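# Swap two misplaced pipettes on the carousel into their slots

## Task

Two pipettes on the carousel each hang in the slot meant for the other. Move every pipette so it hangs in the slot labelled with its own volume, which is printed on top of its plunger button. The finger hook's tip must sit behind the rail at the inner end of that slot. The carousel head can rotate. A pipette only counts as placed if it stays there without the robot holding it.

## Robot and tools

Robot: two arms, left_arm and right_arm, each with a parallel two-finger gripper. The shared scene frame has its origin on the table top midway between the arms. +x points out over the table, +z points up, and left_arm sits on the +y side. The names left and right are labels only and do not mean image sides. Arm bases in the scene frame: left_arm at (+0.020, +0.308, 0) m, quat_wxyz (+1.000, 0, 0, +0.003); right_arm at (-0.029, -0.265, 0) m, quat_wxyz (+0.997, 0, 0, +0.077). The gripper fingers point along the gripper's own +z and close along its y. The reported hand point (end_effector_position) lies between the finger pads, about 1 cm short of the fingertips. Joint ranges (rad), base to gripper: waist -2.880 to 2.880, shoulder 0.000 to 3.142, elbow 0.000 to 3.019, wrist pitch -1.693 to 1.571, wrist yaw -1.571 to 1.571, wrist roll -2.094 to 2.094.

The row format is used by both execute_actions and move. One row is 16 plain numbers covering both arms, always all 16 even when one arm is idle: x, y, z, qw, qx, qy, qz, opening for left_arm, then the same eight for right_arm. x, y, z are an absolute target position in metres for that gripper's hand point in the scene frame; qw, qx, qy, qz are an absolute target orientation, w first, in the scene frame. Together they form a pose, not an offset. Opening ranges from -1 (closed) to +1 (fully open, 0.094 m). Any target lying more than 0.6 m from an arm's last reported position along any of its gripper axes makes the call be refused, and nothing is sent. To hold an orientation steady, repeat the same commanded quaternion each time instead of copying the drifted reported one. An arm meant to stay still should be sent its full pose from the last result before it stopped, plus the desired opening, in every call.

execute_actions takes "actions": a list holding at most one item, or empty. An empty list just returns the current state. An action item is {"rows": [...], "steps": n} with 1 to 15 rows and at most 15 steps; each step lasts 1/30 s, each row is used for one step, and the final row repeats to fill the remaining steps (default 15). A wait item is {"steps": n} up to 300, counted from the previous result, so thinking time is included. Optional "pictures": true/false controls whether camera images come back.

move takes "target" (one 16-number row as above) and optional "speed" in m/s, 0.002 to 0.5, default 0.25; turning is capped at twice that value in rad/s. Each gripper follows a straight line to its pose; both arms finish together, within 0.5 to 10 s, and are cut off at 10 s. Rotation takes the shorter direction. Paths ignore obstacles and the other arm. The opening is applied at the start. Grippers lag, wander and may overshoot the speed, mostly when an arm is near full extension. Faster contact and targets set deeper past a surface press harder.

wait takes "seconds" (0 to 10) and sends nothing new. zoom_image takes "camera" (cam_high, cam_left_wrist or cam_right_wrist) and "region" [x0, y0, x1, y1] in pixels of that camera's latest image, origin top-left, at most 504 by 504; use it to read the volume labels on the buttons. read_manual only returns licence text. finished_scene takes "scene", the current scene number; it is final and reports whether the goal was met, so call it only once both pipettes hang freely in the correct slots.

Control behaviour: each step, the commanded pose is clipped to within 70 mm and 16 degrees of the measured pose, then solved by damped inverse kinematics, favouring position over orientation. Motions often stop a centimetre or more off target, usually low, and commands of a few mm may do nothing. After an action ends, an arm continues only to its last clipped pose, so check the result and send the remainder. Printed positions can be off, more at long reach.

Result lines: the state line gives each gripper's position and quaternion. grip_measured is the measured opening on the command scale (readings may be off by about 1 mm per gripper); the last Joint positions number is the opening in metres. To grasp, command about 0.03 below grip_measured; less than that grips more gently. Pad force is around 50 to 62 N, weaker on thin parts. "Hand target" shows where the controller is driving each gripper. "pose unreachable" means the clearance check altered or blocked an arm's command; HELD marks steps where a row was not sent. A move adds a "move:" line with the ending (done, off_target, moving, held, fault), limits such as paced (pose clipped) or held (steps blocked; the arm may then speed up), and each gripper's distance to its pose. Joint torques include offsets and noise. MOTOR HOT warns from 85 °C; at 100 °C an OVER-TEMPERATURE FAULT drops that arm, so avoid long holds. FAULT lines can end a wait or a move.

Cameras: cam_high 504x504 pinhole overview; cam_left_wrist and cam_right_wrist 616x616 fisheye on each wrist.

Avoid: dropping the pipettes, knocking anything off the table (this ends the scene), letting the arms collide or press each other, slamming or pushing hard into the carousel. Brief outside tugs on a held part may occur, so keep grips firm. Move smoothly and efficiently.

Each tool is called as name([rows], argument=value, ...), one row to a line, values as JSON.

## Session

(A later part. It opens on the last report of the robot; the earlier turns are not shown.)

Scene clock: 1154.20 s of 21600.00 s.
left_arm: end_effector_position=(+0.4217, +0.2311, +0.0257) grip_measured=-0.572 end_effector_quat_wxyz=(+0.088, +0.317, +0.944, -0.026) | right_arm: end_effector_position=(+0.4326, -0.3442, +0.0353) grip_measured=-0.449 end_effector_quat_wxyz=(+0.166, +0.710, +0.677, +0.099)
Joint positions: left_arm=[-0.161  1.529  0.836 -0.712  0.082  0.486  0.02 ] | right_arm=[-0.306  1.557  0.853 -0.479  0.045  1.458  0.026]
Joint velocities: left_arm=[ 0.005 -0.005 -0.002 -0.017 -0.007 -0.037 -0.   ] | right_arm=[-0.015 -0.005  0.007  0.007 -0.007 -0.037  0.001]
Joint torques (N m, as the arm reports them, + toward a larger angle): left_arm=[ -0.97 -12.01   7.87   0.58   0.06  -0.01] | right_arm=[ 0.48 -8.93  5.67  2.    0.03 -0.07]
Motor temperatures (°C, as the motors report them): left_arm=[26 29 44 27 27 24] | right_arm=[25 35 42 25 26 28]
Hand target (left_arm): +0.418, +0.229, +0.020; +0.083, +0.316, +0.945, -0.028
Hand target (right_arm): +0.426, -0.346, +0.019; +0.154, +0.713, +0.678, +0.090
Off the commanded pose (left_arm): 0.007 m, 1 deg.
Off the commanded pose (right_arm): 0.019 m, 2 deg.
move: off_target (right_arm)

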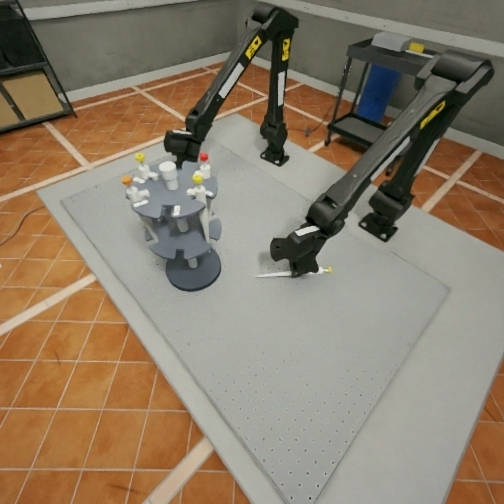

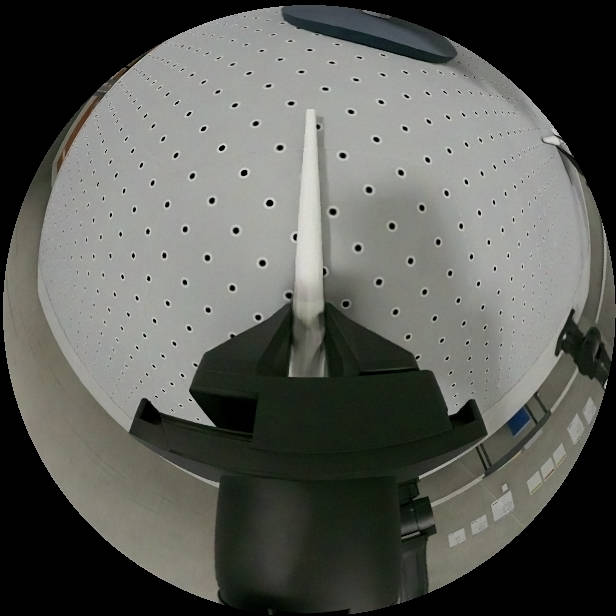

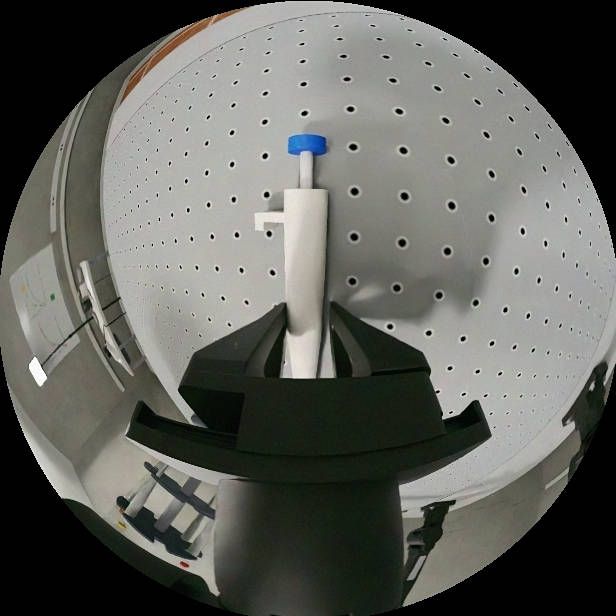

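move(target=[0.415,0.232,0.07,0.0827,0.3161,0.9447,-0.0277,-0.6, 0.426,-0.346,0.02,0.1546,0.7124,0.6784,0.0897,-0.6], speed=0.04)

Scene clock: 1157.03 s of 21600.00 s.
left_arm: end_effector_position=(+0.3974, +0.2349, +0.0504) grip_measured=-0.572 end_effector_quat_wxyz=(+0.062, +0.316, +0.946, -0.031) | right_arm: end_effector_position=(+0.4326, -0.3442, +0.0353) grip_measured=-0.580 end_effector_quat_wxyz=(+0.166, +0.710, +0.677, +0.099)
Joint positions: left_arm=[-0.161  1.452  0.836 -0.842  0.082  0.486  0.02 ] | right_arm=[-0.306  1.557  0.853 -0.479  0.045  1.458  0.02 ]
Joint velocities: left_arm=[ 0.005 -0.005  0.002  0.002 -0.007 -0.081  0.   ] | right_arm=[-0.015 -0.005  0.002 -0.007  0.051 -0.051 -0.001]
Joint torques (N m, as the arm reports them, + toward a larger angle): left_arm=[ -0.61 -13.17  12.67  -0.2    0.09   0.02] | right_arm=[ 0.64 -9.38  5.78  1.59  0.04 -0.07]
Motor temperatures (°C, as the motors report them): left_arm=[26 29 44 26 27 24] | right_arm=[25 35 42 25 26 28]
Hand target (left_arm): +0.414, +0.232, +0.070; +0.083, +0.316, +0.945, -0.028
Hand target (right_arm): +0.426, -0.346, +0.020; +0.155, +0.713, +0.678, +0.090
Off the commanded pose (left_arm): 0.027 m, 2 deg.
Off the commanded pose (right_arm): 0.017 m, 2 deg.
move: off_target (left_arm, right_arm)

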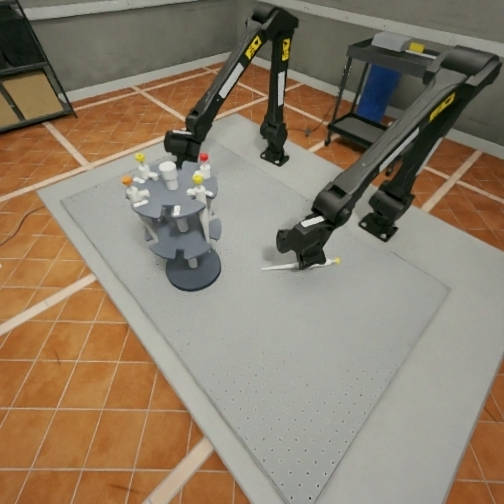

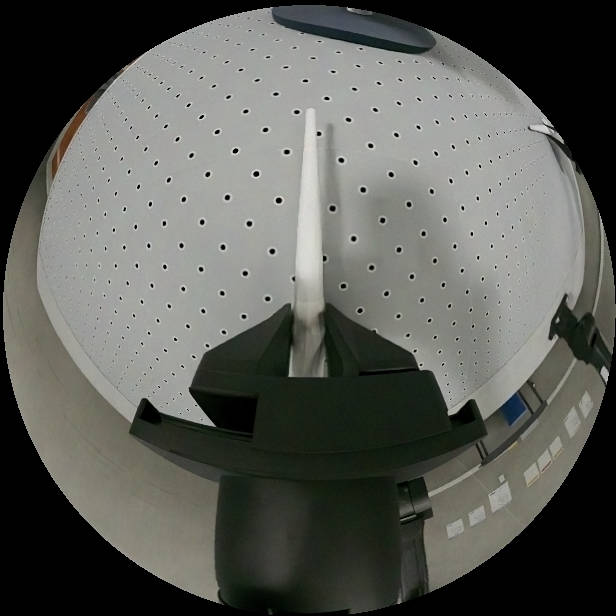

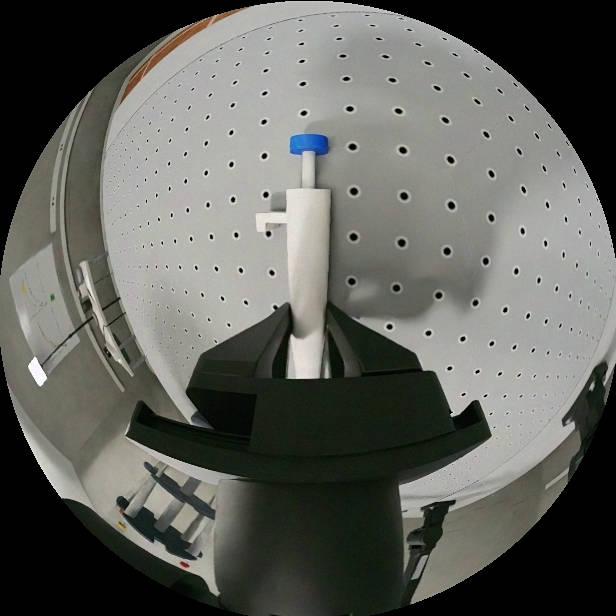

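move(target=[0.42,0.18,0.085,0.0760,-0.6060,0.7897,0.0583,-0.6, 0.41,-0.32,0.22,0.1546,0.7124,0.6784,0.0897,-0.612], speed=0.15)

Scene clock: 1166.47 s of 21600.00 s.
left_arm: end_effector_position=(+0.4024, +0.1897, +0.0755) grip_measured=-0.572 end_effector_quat_wxyz=(+0.069, -0.604, +0.792, +0.065) | right_arm: end_effector_position=(+0.3898, -0.3238, +0.1805) grip_measured=-0.580 end_effector_quat_wxyz=(+0.125, +0.717, +0.682, +0.066)
Joint positions: left_arm=[-0.385  1.542  1.012 -1.082 -0.186 -1.685  0.02 ] | right_arm=[-0.267  1.301  1.044 -1.037  0.06   1.499  0.02 ]
Joint velocities: left_arm=[-0.015 -0.005 -0.017 -0.002 -0.007 -0.007 -0.   ] | right_arm=[-0.015 -0.005 -0.007 -0.007  0.051 -0.022  0.   ]
Joint torques (N m, as the arm reports them, + toward a larger angle): left_arm=[ -1.2  -11.69  14.08  -0.49  -0.33  -0.03] | right_arm=[  2.01 -11.94  12.97   0.42   0.27   0.09]
Motor temperatures (°C, as the motors report them): left_arm=[26 29 45 26 27 24] | right_arm=[25 35 44 25 26 28]
Hand target (left_arm): +0.419, +0.180, +0.086; +0.076, -0.605, +0.790, +0.056
Hand target (right_arm): +0.406, -0.320, +0.219; +0.154, +0.713, +0.678, +0.090
Off the commanded pose (left_arm): 0.022 m, 1 deg.
Off the commanded pose (right_arm): 0.045 m, 4 deg.
move: off_target (left_arm, right_arm)

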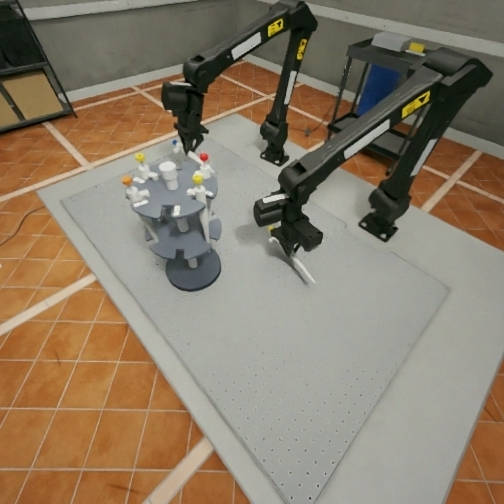

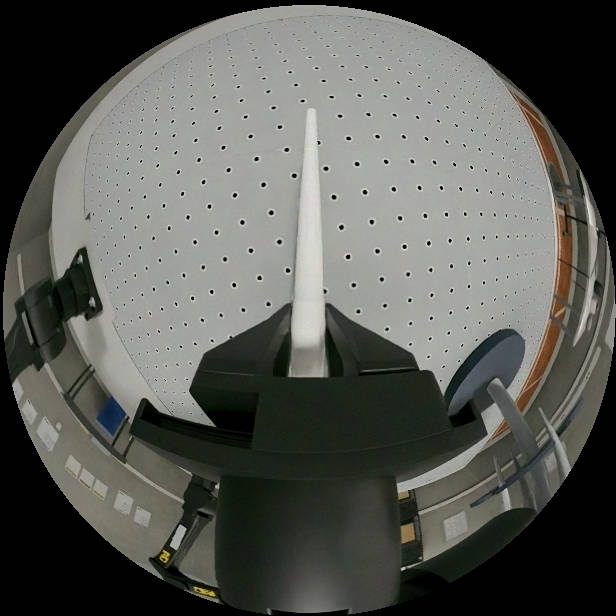

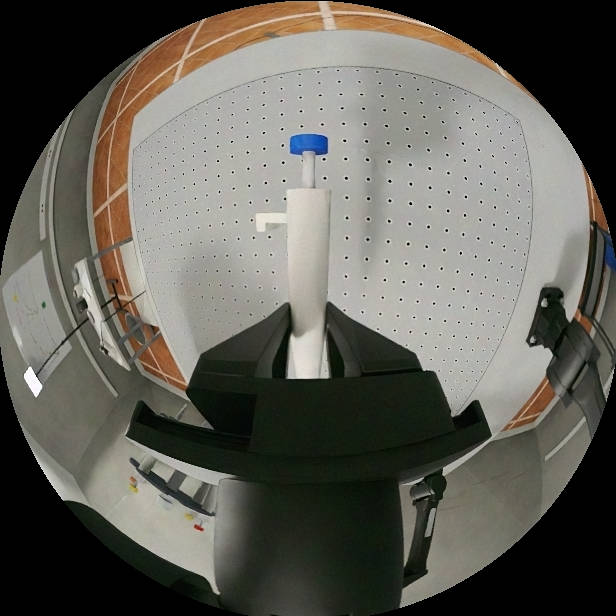

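move(target=[0.415,0.183,0.016,0.0760,-0.6060,0.7897,0.0583,-0.6, 0.42,-0.22,0.33,0.7653,0.0,0.6422,0.0,-0.612], speed=0.16)

Scene clock: 1175.67 s of 21600.00 s.
left_arm: end_effector_position=(+0.4199, +0.1831, +0.0287) grip_measured=-0.572 end_effector_quat_wxyz=(+0.079, -0.606, +0.790, +0.050) | right_arm: end_effector_position=(+0.4203, -0.2149, +0.3283) grip_measured=-0.580 end_effector_quat_wxyz=(+0.761, -0.004, +0.649, +0.004)
Joint positions: left_arm=[-0.385  1.639  0.985 -0.922 -0.188 -1.688  0.02 ] | right_arm=[ 0.019  1.032  0.479  0.713  0.16  -0.026  0.02 ]
Joint velocities: left_arm=[ 0.015  0.005 -0.012 -0.017  0.037  0.037 -0.001] | right_arm=[-0.005 -0.005  0.017  0.012 -0.037 -0.125  0.001]
Joint torques (N m, as the arm reports them, + toward a larger angle): left_arm=[ -1.4  -12.72   7.01   0.66  -0.33  -0.04] | right_arm=[ 0.28 -3.69  7.77  4.16 -0.19 -0.11]
Motor temperatures (°C, as the motors report them): left_arm=[26 29 45 26 27 24] | right_arm=[25 34 44 25 26 28]
Hand target (left_arm): +0.415, +0.183, +0.016; +0.076, -0.606, +0.790, +0.058
Hand target (right_arm): +0.422, -0.221, +0.329; +0.766, -0.004, +0.643, -0.005
Off the commanded pose (left_arm): 0.014 m, 1 deg.
Off the commanded pose (right_arm): 0.005 m, 1 deg.
move: off_target (left_arm)

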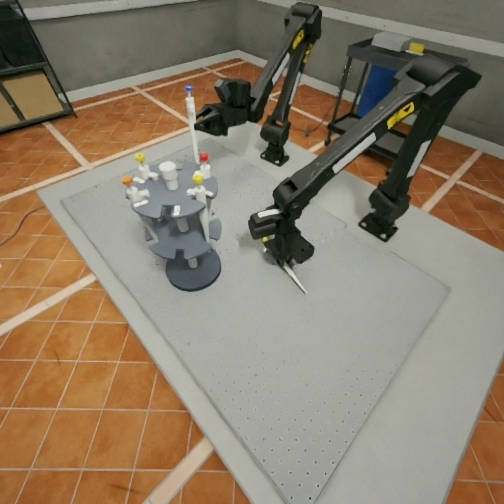

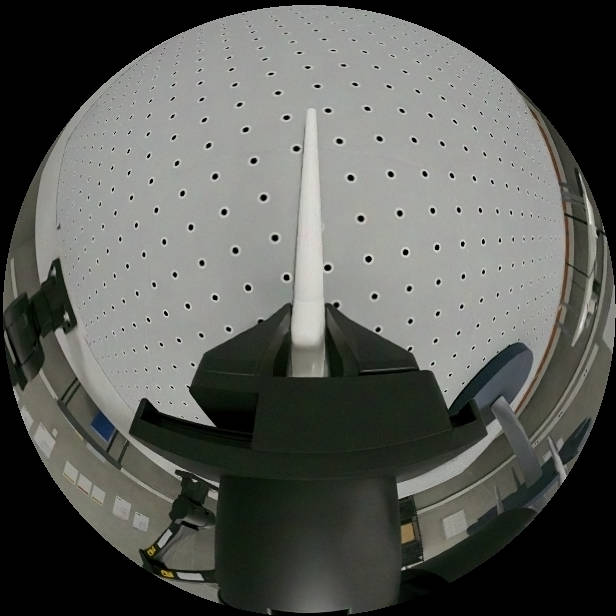

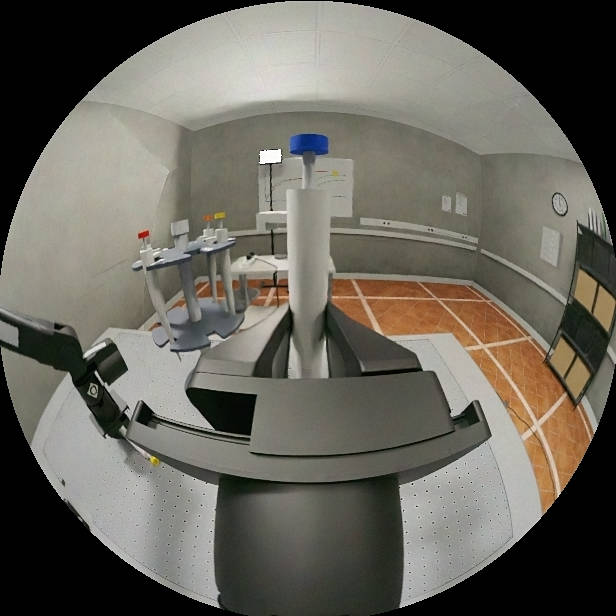

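move(target=[0.415,0.183,0.010,0.0760,-0.6060,0.7897,0.0583,-0.6, 0.55,-0.15,0.342,0.7658,-0.0168,0.6426,0.0200,-0.612], speed=0.08)

execute_actions([
  {"rows": [[0.417,0.183,0.02,0.0760,-0.6060,0.7897,0.0583,-0.5, 0.55,-0.15,0.342,0.7658,-0.0168,0.6426,0.0200,-0.612],[0.417,0.183,0.02,0.0760,-0.6060,0.7897,0.0583,-0.5, 0.55,-0.15,0.342,0.7658,-0.0168,0.6426,0.0200,-0.612],[0.417,0.183,0.02,0.0760,-0.6060,0.7897,0.0583,-0.5, 0.55,-0.15,0.342,0.7658,-0.0168,0.6426,0.0200,-0.612],[0.417,0.183,0.02,0.0760,-0.6060,0.7897,0.0583,-0.5, 0.55,-0.15,0.342,0.7658,-0.0168,0.6426,0.0200,-0.612],[0.417,0.183,0.02,0.0760,-0.6060,0.7897,0.0583,-0.5, 0.55,-0.15,0.342,0.7658,-0.0168,0.6426,0.0200,-0.612],[0.417,0.183,0.02,0.0760,-0.6060,0.7897,0.0583,-0.5, 0.55,-0.15,0.342,0.7658,-0.0168,0.6426,0.0200,-0.612],[0.417,0.183,0.02,0.0760,-0.6060,0.7897,0.0583,-0.1, 0.55,-0.15,0.342,0.7658,-0.0168,0.6426,0.0200,-0.612]], "steps": 15},
])

zoom_image(camera="cam_right_wrist", region=[90, 180, 370, 400])

Scene clock: 1184.37 s of 21600.00 s.
left_arm: end_effector_position=(+0.4226, +0.1820, +0.0261) grip_measured=-0.572 end_effector_quat_wxyz=(+0.081, -0.606, +0.790, +0.046) | right_arm: end_effector_position=(+0.5356, -0.1626, +0.3095) grip_measured=-0.580 end_effector_quat_wxyz=(+0.740, -0.018, +0.672, +0.012)
Joint positions: left_arm=[-0.385  1.645  0.985 -0.907 -0.188 -1.688  0.02 ] | right_arm=[ 0.085  1.405  0.76   0.744  0.195 -0.029  0.02 ]
Joint velocities: left_arm=[ 0.005  0.005 -0.002  0.002  0.066 -0.022  0.   ] | right_arm=[-0.005 -0.005 -0.017 -0.017 -0.007  0.022 -0.   ]
Joint torques (N m, as the arm reports them, + toward a larger angle): left_arm=[ -1.18 -12.23   6.42   0.67  -0.32  -0.03] | right_arm=[ 1.6  -9.36 12.21  4.02  0.11 -0.06]
Motor temperatures (°C, as the motors report them): left_arm=[26 29 44 26 27 24] | right_arm=[25 34 44 26 26 28]
Hand target (left_arm): +0.415, +0.183, +0.011; +0.076, -0.606, +0.790, +0.058
Hand target (right_arm): +0.547, -0.152, +0.344; +0.766, -0.016, +0.643, +0.020
Off the commanded pose (left_arm): 0.018 m, 2 deg.
Off the commanded pose (right_arm): 0.038 m, 5 deg.
After step 90, 3.53 s passed at rest.
move: off_target (left_arm, right_arm)

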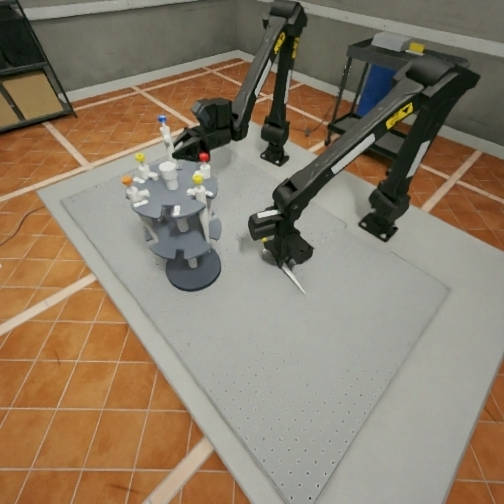

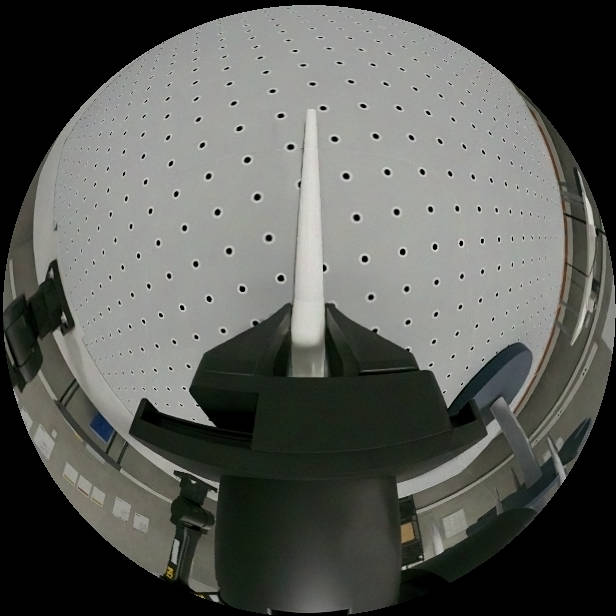

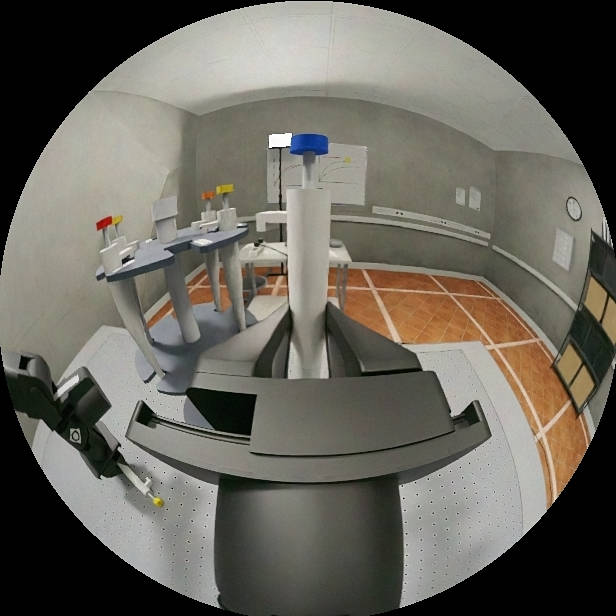

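Scene clock: 1184.87 s of 21600.00 s.
left_arm: end_effector_position=(+0.4227, +0.1821, +0.0261) grip_measured=-0.102 end_effector_quat_wxyz=(+0.082, -0.606, +0.790, +0.046) | right_arm: end_effector_position=(+0.5355, -0.1618, +0.3093) grip_measured=-0.580 end_effector_quat_wxyz=(+0.740, -0.018, +0.672, +0.012)
Joint positions: left_arm=[-0.385  1.645  0.985 -0.907 -0.188 -1.688  0.042] | right_arm=[ 0.087  1.405  0.76   0.744  0.197 -0.029  0.02 ]
Joint velocities: left_arm=[-0.005 -0.015  0.002 -0.002  0.037 -0.007 -0.001] | right_arm=[-0.005 -0.015 -0.002 -0.002 -0.037  0.037 -0.001]
Joint torques (N m, as the arm reports them, + toward a larger angle): left_arm=[ -1.61 -13.8    7.87  -0.18  -0.3   -0.01] | right_arm=[ 1.51 -9.02 12.2   4.13  0.1  -0.07]
Motor temperatures (°C, as the motors report them): left_arm=[26 29 44 26 27 24] | right_arm=[25 34 45 26 26 28]
Hand target (left_arm): +0.417, +0.183, +0.020; +0.076, -0.606, +0.790, +0.058
Hand target (right_arm): +0.547, -0.151, +0.342; +0.765, -0.017, +0.643, +0.020
Off the commanded pose (left_arm): 0.008 m, 2 deg.
Off the commanded pose (right_arm): 0.038 m, 5 deg.
Steps of this call (steps 1 to 15: all 15 steps of this action). Readings (end_effector_position):
1: left_arm (+0.4227, +0.1821, +0.0261) | right_arm (+0.5356, -0.1625, +0.3093)
2: left_arm (+0.4227, +0.1821, +0.0261) | right_arm (+0.5356, -0.1626, +0.3093)
4: left_arm (+0.4227, +0.1821, +0.0261) | right_arm (+0.5356, -0.1622, +0.3093)
8: left_arm (+0.4227, +0.1821, +0.0261) | right_arm (+0.5355, -0.1618, +0.3093)
15: the state above

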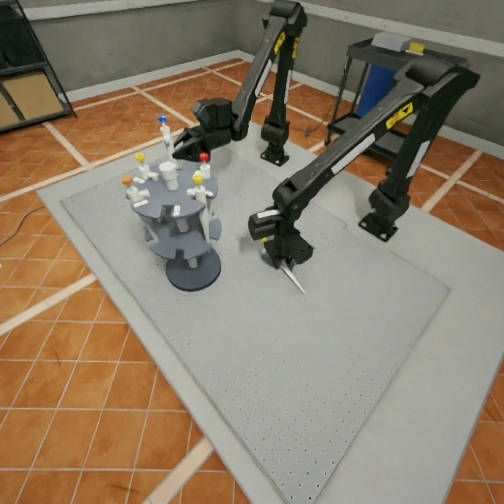

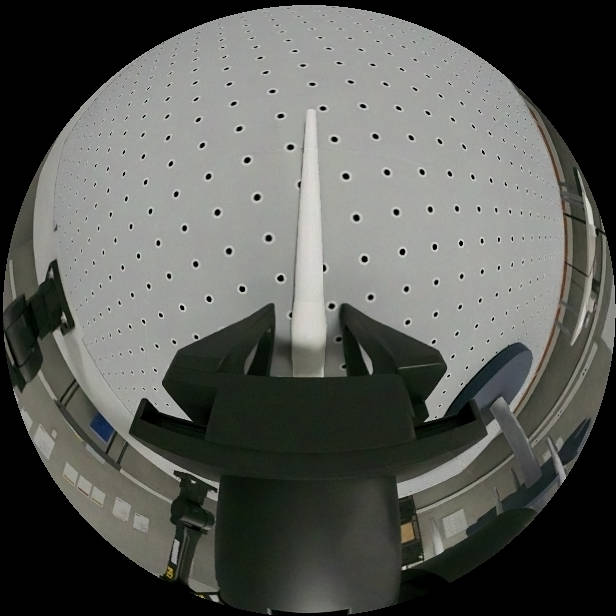

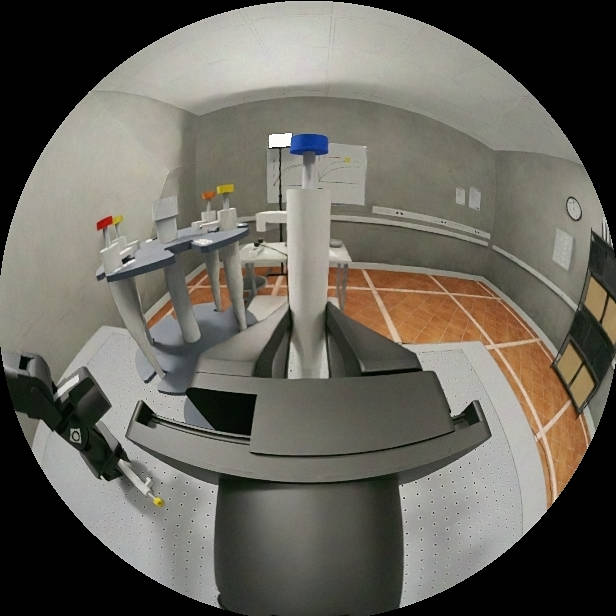

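Region (90, 180, 370, 400) of cam_right_wrist's 616x616 image, scaled by 1.800, with more detail than that image has; it fills the top 396 rows of this view, and the rest is white.

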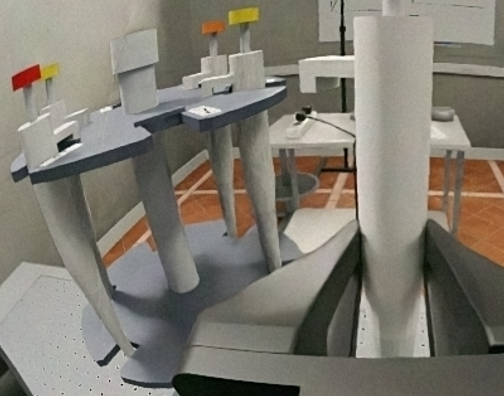

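move(target=[0.415,0.185,0.14,0.0760,-0.6060,0.7897,0.0583,0.0, 0.577,-0.090,0.346,0.7658,-0.0168,0.6426,0.0200,-0.612], speed=0.07)

zoom_image(camera="cam_right_wrist", region=[90, 180, 370, 400])

zoom_image(camera="cam_high", region=[110, 110, 250, 230])

Scene clock: 1190.10 s of 21600.00 s.
left_arm: end_effector_position=(+0.3997, +0.1913, +0.1199) grip_measured=-0.002 end_effector_quat_wxyz=(+0.064, -0.604, +0.791, +0.076) | right_arm: end_effector_position=(+0.5632, -0.1035, +0.3180) grip_measured=-0.580 end_effector_quat_wxyz=(+0.746, -0.017, +0.665, +0.014)
Joint positions: left_arm=[-0.385  1.494  1.087 -1.229 -0.188 -1.688  0.047] | right_arm=[ 0.197  1.507  0.883  0.744  0.304 -0.044  0.02 ]
Joint velocities: left_arm=[-0.005 -0.005 -0.007  0.012 -0.022 -0.022  0.   ] | right_arm=[-0.005 -0.005 -0.017 -0.017  0.007  0.007  0.   ]
Joint torques (N m, as the arm reports them, + toward a larger angle): left_arm=[ -0.7  -13.54  14.11  -0.52  -0.3    0.03] | right_arm=[  2.08 -10.92  12.52   3.35   0.06  -0.1 ]
Motor temperatures (°C, as the motors report them): left_arm=[26 29 44 26 27 24] | right_arm=[25 34 46 26 26 28]
Hand target (left_arm): +0.414, +0.185, +0.140; +0.076, -0.606, +0.790, +0.058
Hand target (right_arm): +0.575, -0.092, +0.346; +0.766, -0.016, +0.643, +0.020
Off the commanded pose (left_arm): 0.026 m, 2 deg.
Off the commanded pose (right_arm): 0.034 m, 4 deg.
After step 90, 0.23 s passed at rest.
move: off_target (left_arm, right_arm)

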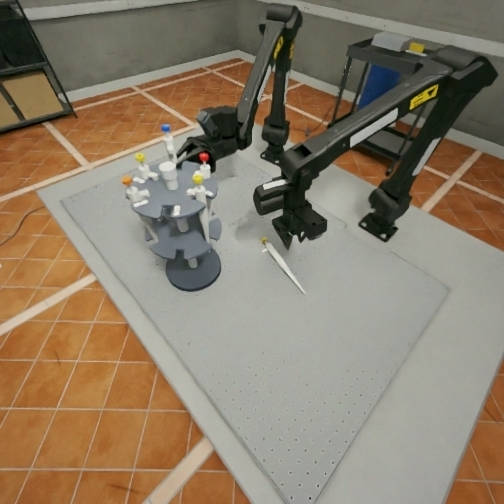

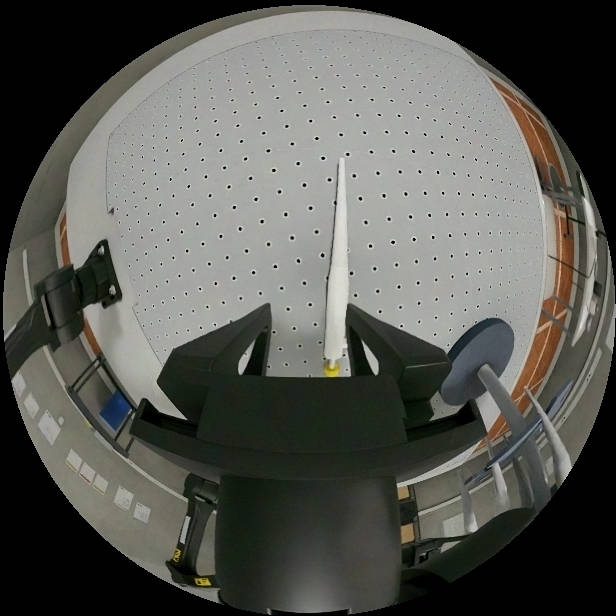

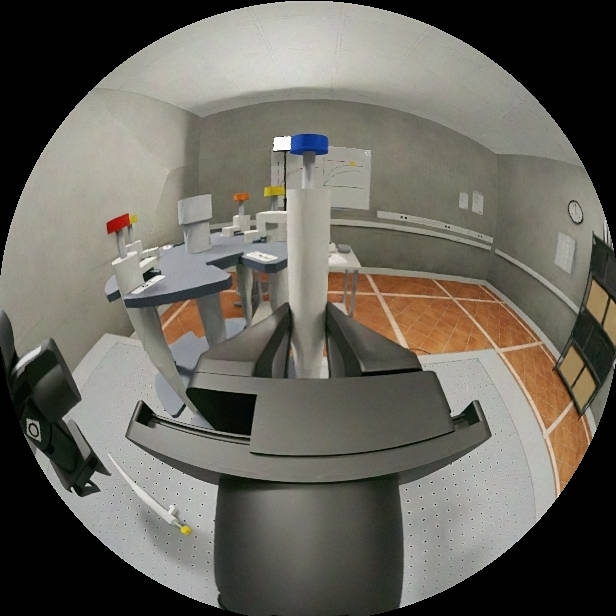

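Region (90, 180, 370, 400) of cam_right_wrist's 616x616 image, scaled by 1.800, with more detail than that image has; it fills the top 396 rows of this view, and the rest is white.

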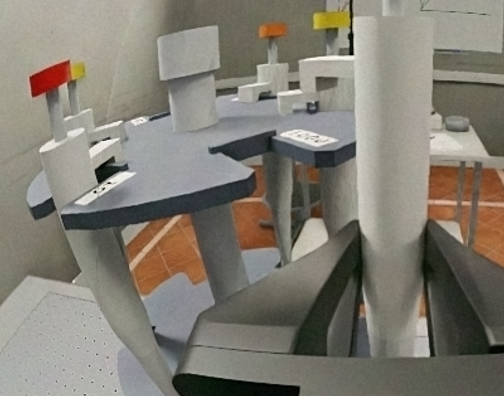

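Region (110, 110, 250, 230) of cam_high's 504x504 image, scaled by 3.600, with more detail than that image has; it fills the top 432 rows of this view, and the rest is white.

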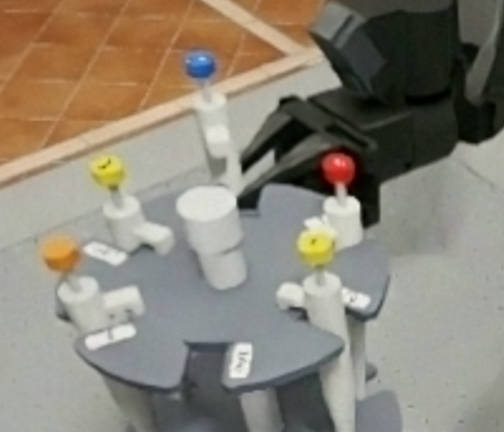

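move(target=[0.40,0.185,0.15,0.0864,0.1300,0.9876,-0.0114,0.0, 0.595,-0.059,0.343,0.7658,-0.0168,0.6426,0.0200,-0.612], speed=0.2)

zoom_image(camera="cam_right_wrist", region=[90, 180, 370, 400])

zoom_image(camera="cam_high", region=[110, 110, 250, 230])

Scene clock: 1207.53 s of 21600.00 s.
left_arm: end_effector_position=(+0.4011, +0.1813, +0.1513) grip_measured=-0.002 end_effector_quat_wxyz=(+0.081, +0.127, +0.989, -0.009) | right_arm: end_effector_position=(+0.5813, -0.0843, +0.3133) grip_measured=-0.580 end_effector_quat_wxyz=(+0.745, -0.012, +0.667, +0.004)
Joint positions: left_arm=[-0.333  1.334  1.013 -1.087 -0.014 -0.069  0.047] | right_arm=[ 0.23   1.573  0.948  0.744  0.357 -0.055  0.02 ]
Joint velocities: left_arm=[ 0.005 -0.005  0.012  0.002  0.022  0.007  0.   ] | right_arm=[-0.005 -0.005 -0.017 -0.002 -0.007 -0.081 -0.   ]
Joint torques (N m, as the arm reports them, + toward a larger angle): left_arm=[  0.18 -12.76   8.86   1.04   0.04   0.11] | right_arm=[  2.57 -11.98  13.05   3.41  -0.21  -0.08]
Motor temperatures (°C, as the motors report them): left_arm=[26 29 45 26 27 24] | right_arm=[25 34 48 26 26 28]
Hand target (left_arm): +0.400, +0.185, +0.150; +0.086, +0.129, +0.988, -0.011
Hand target (right_arm): +0.591, -0.060, +0.343; +0.766, -0.016, +0.643, +0.020
Off the commanded pose (left_arm): 0.004 m, 1 deg.
Off the commanded pose (right_arm): 0.041 m, 4 deg.
After step 90, 9.97 s passed at rest.
move: off_target (right_arm)

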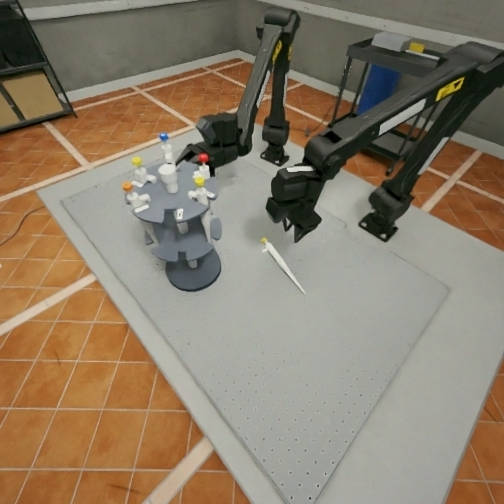

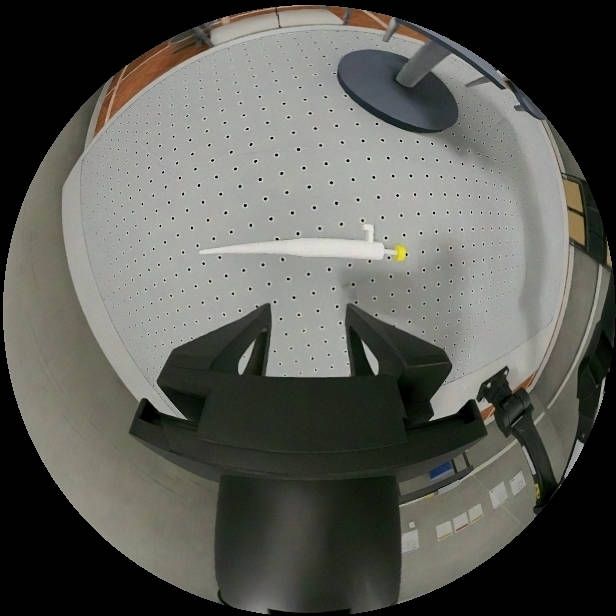

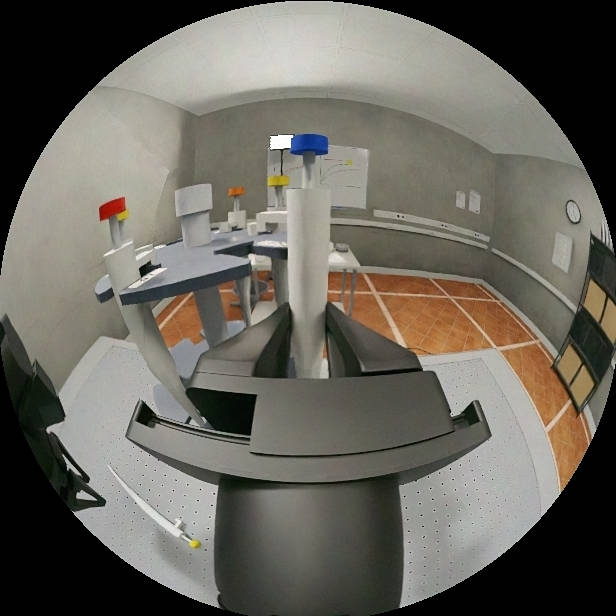

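Region (90, 180, 370, 400) of cam_right_wrist's 616x616 image, scaled by 1.800, with more detail than that image has; it fills the top 396 rows of this view, and the rest is white.

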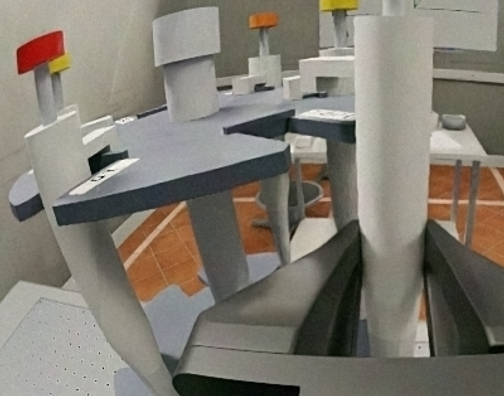

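Region (110, 110, 250, 230) of cam_high's 504x504 image, scaled by 3.600, with more detail than that image has; it fills the top 432 rows of this view, and the rest is white.

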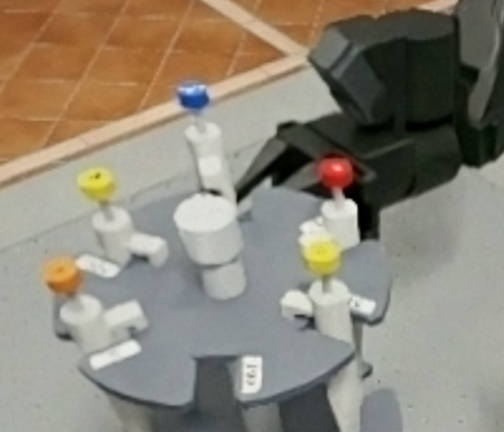

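move(target=[0.395,0.19,0.13,0.1584,0.7413,0.6467,0.0829,0.0, 0.572,-0.082,0.343,0.7658,-0.0168,0.6426,0.0200,-0.612], speed=0.2)

zoom_image(camera="cam_right_wrist", region=[90, 180, 370, 400])

zoom_image(camera="cam_high", region=[110, 110, 250, 230])

Scene clock: 1215.03 s of 21600.00 s.
left_arm: end_effector_position=(+0.3962, +0.1864, +0.1318) grip_measured=-0.002 end_effector_quat_wxyz=(+0.152, +0.740, +0.650, +0.079) | right_arm: end_effector_position=(+0.5806, -0.0802, +0.3154) grip_measured=-0.580 end_effector_quat_wxyz=(+0.747, -0.021, +0.665, +0.012)
Joint positions: left_arm=[-0.308  1.23   0.835 -0.831  0.024  1.396  0.047] | right_arm=[ 0.23   1.57   0.948  0.744  0.333 -0.055  0.02 ]
Joint velocities: left_arm=[-0.015 -0.024 -0.002  0.017  0.022  0.007 -0.001] | right_arm=[-0.015 -0.015  0.022  0.007  0.007  0.095 -0.001]
Joint torques (N m, as the arm reports them, + toward a larger angle): left_arm=[  0.39 -10.67   8.65   1.54   0.16   0.06] | right_arm=[  0.48 -17.32   7.43   4.04  -0.26  -0.06]
Motor temperatures (°C, as the motors report them): left_arm=[26 29 44 26 27 24] | right_arm=[25 34 48 26 26 28]
Hand target (left_arm): +0.395, +0.190, +0.130; +0.158, +0.741, +0.648, +0.083
Hand target (right_arm): +0.572, -0.082, +0.342; +0.766, -0.017, +0.643, +0.020
Off the commanded pose (left_arm): 0.004 m, 1 deg.
Off the commanded pose (right_arm): 0.029 m, 4 deg.
After step 90, 0.33 s passed at rest.
move: off_target (right_arm)

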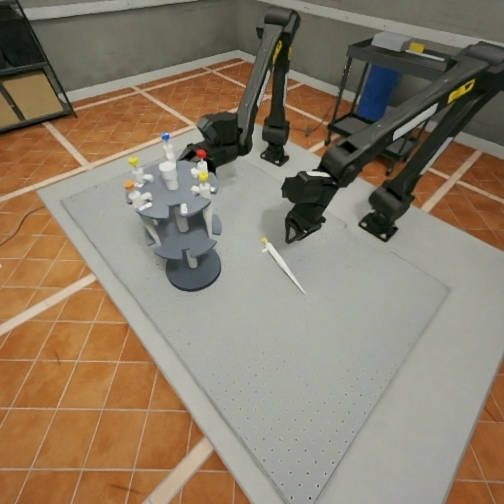

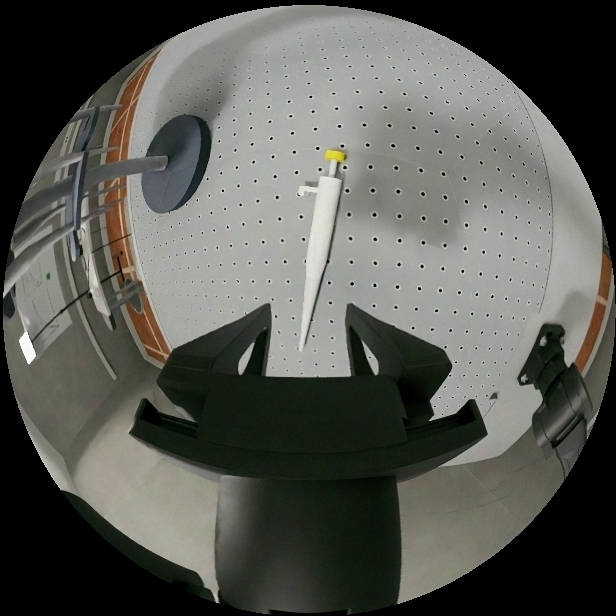

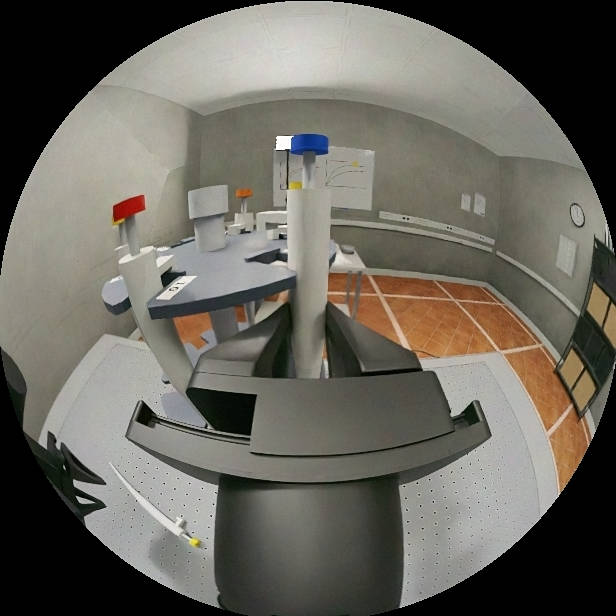

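Region (90, 180, 370, 400) of cam_right_wrist's 616x616 image, scaled by 1.800, with more detail than that image has; it fills the top 396 rows of this view, and the rest is white.

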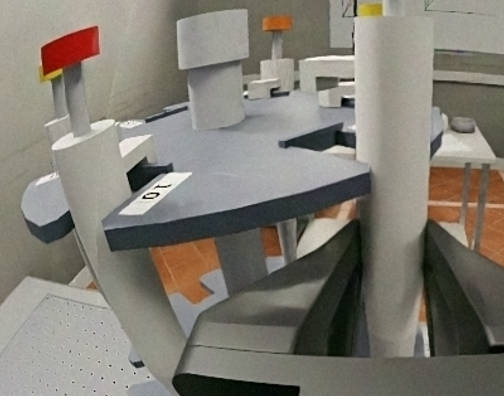

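Region (110, 110, 250, 230) of cam_high's 504x504 image, scaled by 3.600, with more detail than that image has; it fills the top 432 rows of this view, and the rest is white.

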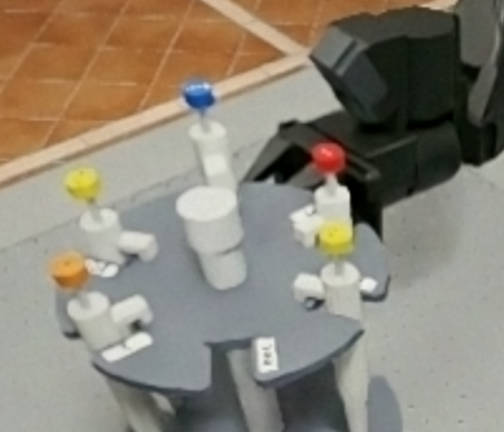

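move(target=[0.395,0.185,0.11,0.1650,0.7948,0.5796,0.0687,0.0, 0.599,-0.057,0.343,0.7658,-0.0168,0.6426,0.0200,-0.612], speed=0.03)

zoom_image(camera="cam_right_wrist", region=[90, 180, 370, 400])

zoom_image(camera="cam_high", region=[110, 110, 250, 230])

Scene clock: 1224.00 s of 21600.00 s.
left_arm: end_effector_position=(+0.3962, +0.1813, +0.1232) grip_measured=-0.002 end_effector_quat_wxyz=(+0.172, +0.793, +0.580, +0.073) | right_arm: end_effector_position=(+0.5857, -0.0724, +0.3160) grip_measured=-0.580 end_effector_quat_wxyz=(+0.747, -0.018, +0.664, +0.012)
Joint positions: left_arm=[-0.291  1.235  0.808 -0.779  0.092  1.578  0.047] | right_arm=[ 0.242  1.589  0.971  0.744  0.35  -0.055  0.02 ]
Joint velocities: left_arm=[-0.005 -0.005  0.002 -0.007  0.037  0.007 -0.   ] | right_arm=[-0.005 -0.005  0.002  0.002  0.051 -0.007 -0.   ]
Joint torques (N m, as the arm reports them, + toward a larger angle): left_arm=[-0.17 -7.6   8.74  1.18  0.24  0.1 ] | right_arm=[  2.43 -12.03  12.46   3.11   0.12  -0.08]
Motor temperatures (°C, as the motors report them): left_arm=[26 29 44 26 27 24] | right_arm=[25 34 47 26 26 28]
Hand target (left_arm): +0.395, +0.185, +0.110; +0.165, +0.795, +0.580, +0.069
Hand target (right_arm): +0.596, -0.058, +0.343; +0.766, -0.017, +0.643, +0.020
Off the commanded pose (left_arm): 0.014 m, 1 deg.
Off the commanded pose (right_arm): 0.034 m, 3 deg.
After step 90, 2.77 s passed at rest.
move: off_target (left_arm, right_arm)

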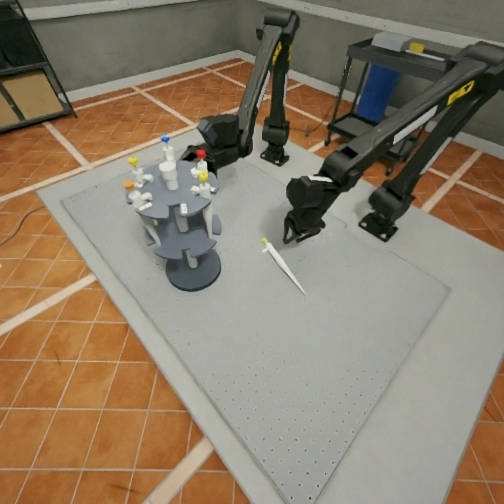

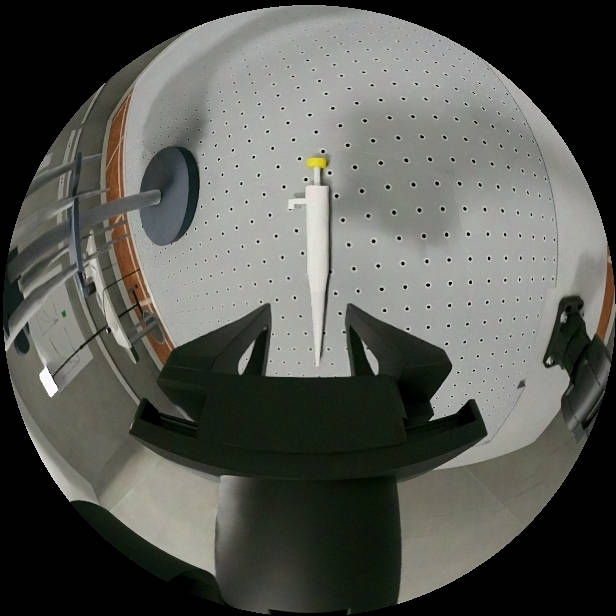

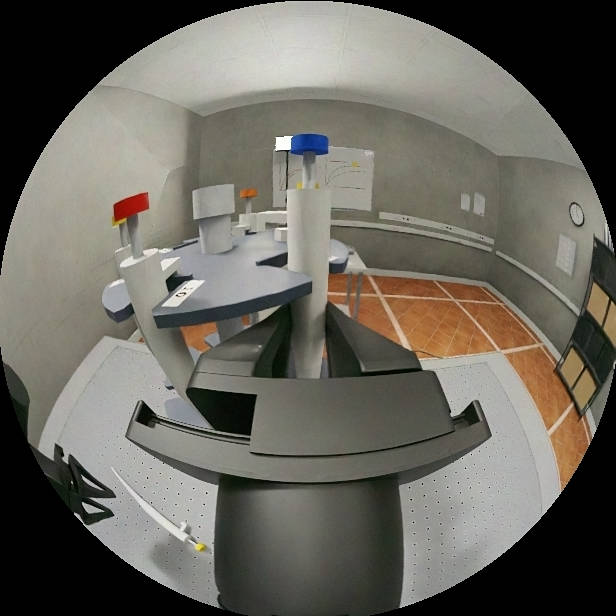

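Region (90, 180, 370, 400) of cam_right_wrist's 616x616 image, scaled by 1.800, with more detail than that image has; it fills the top 396 rows of this view, and the rest is white.

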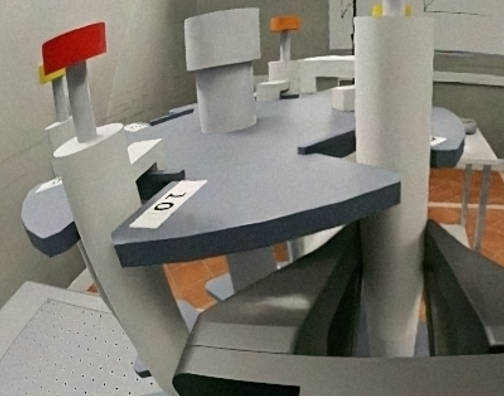

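Region (110, 110, 250, 230) of cam_high's 504x504 image, scaled by 3.600, with more detail than that image has; it fills the top 432 rows of this view, and the rest is white.

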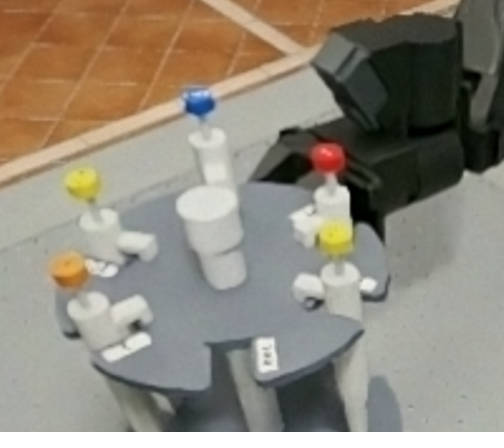

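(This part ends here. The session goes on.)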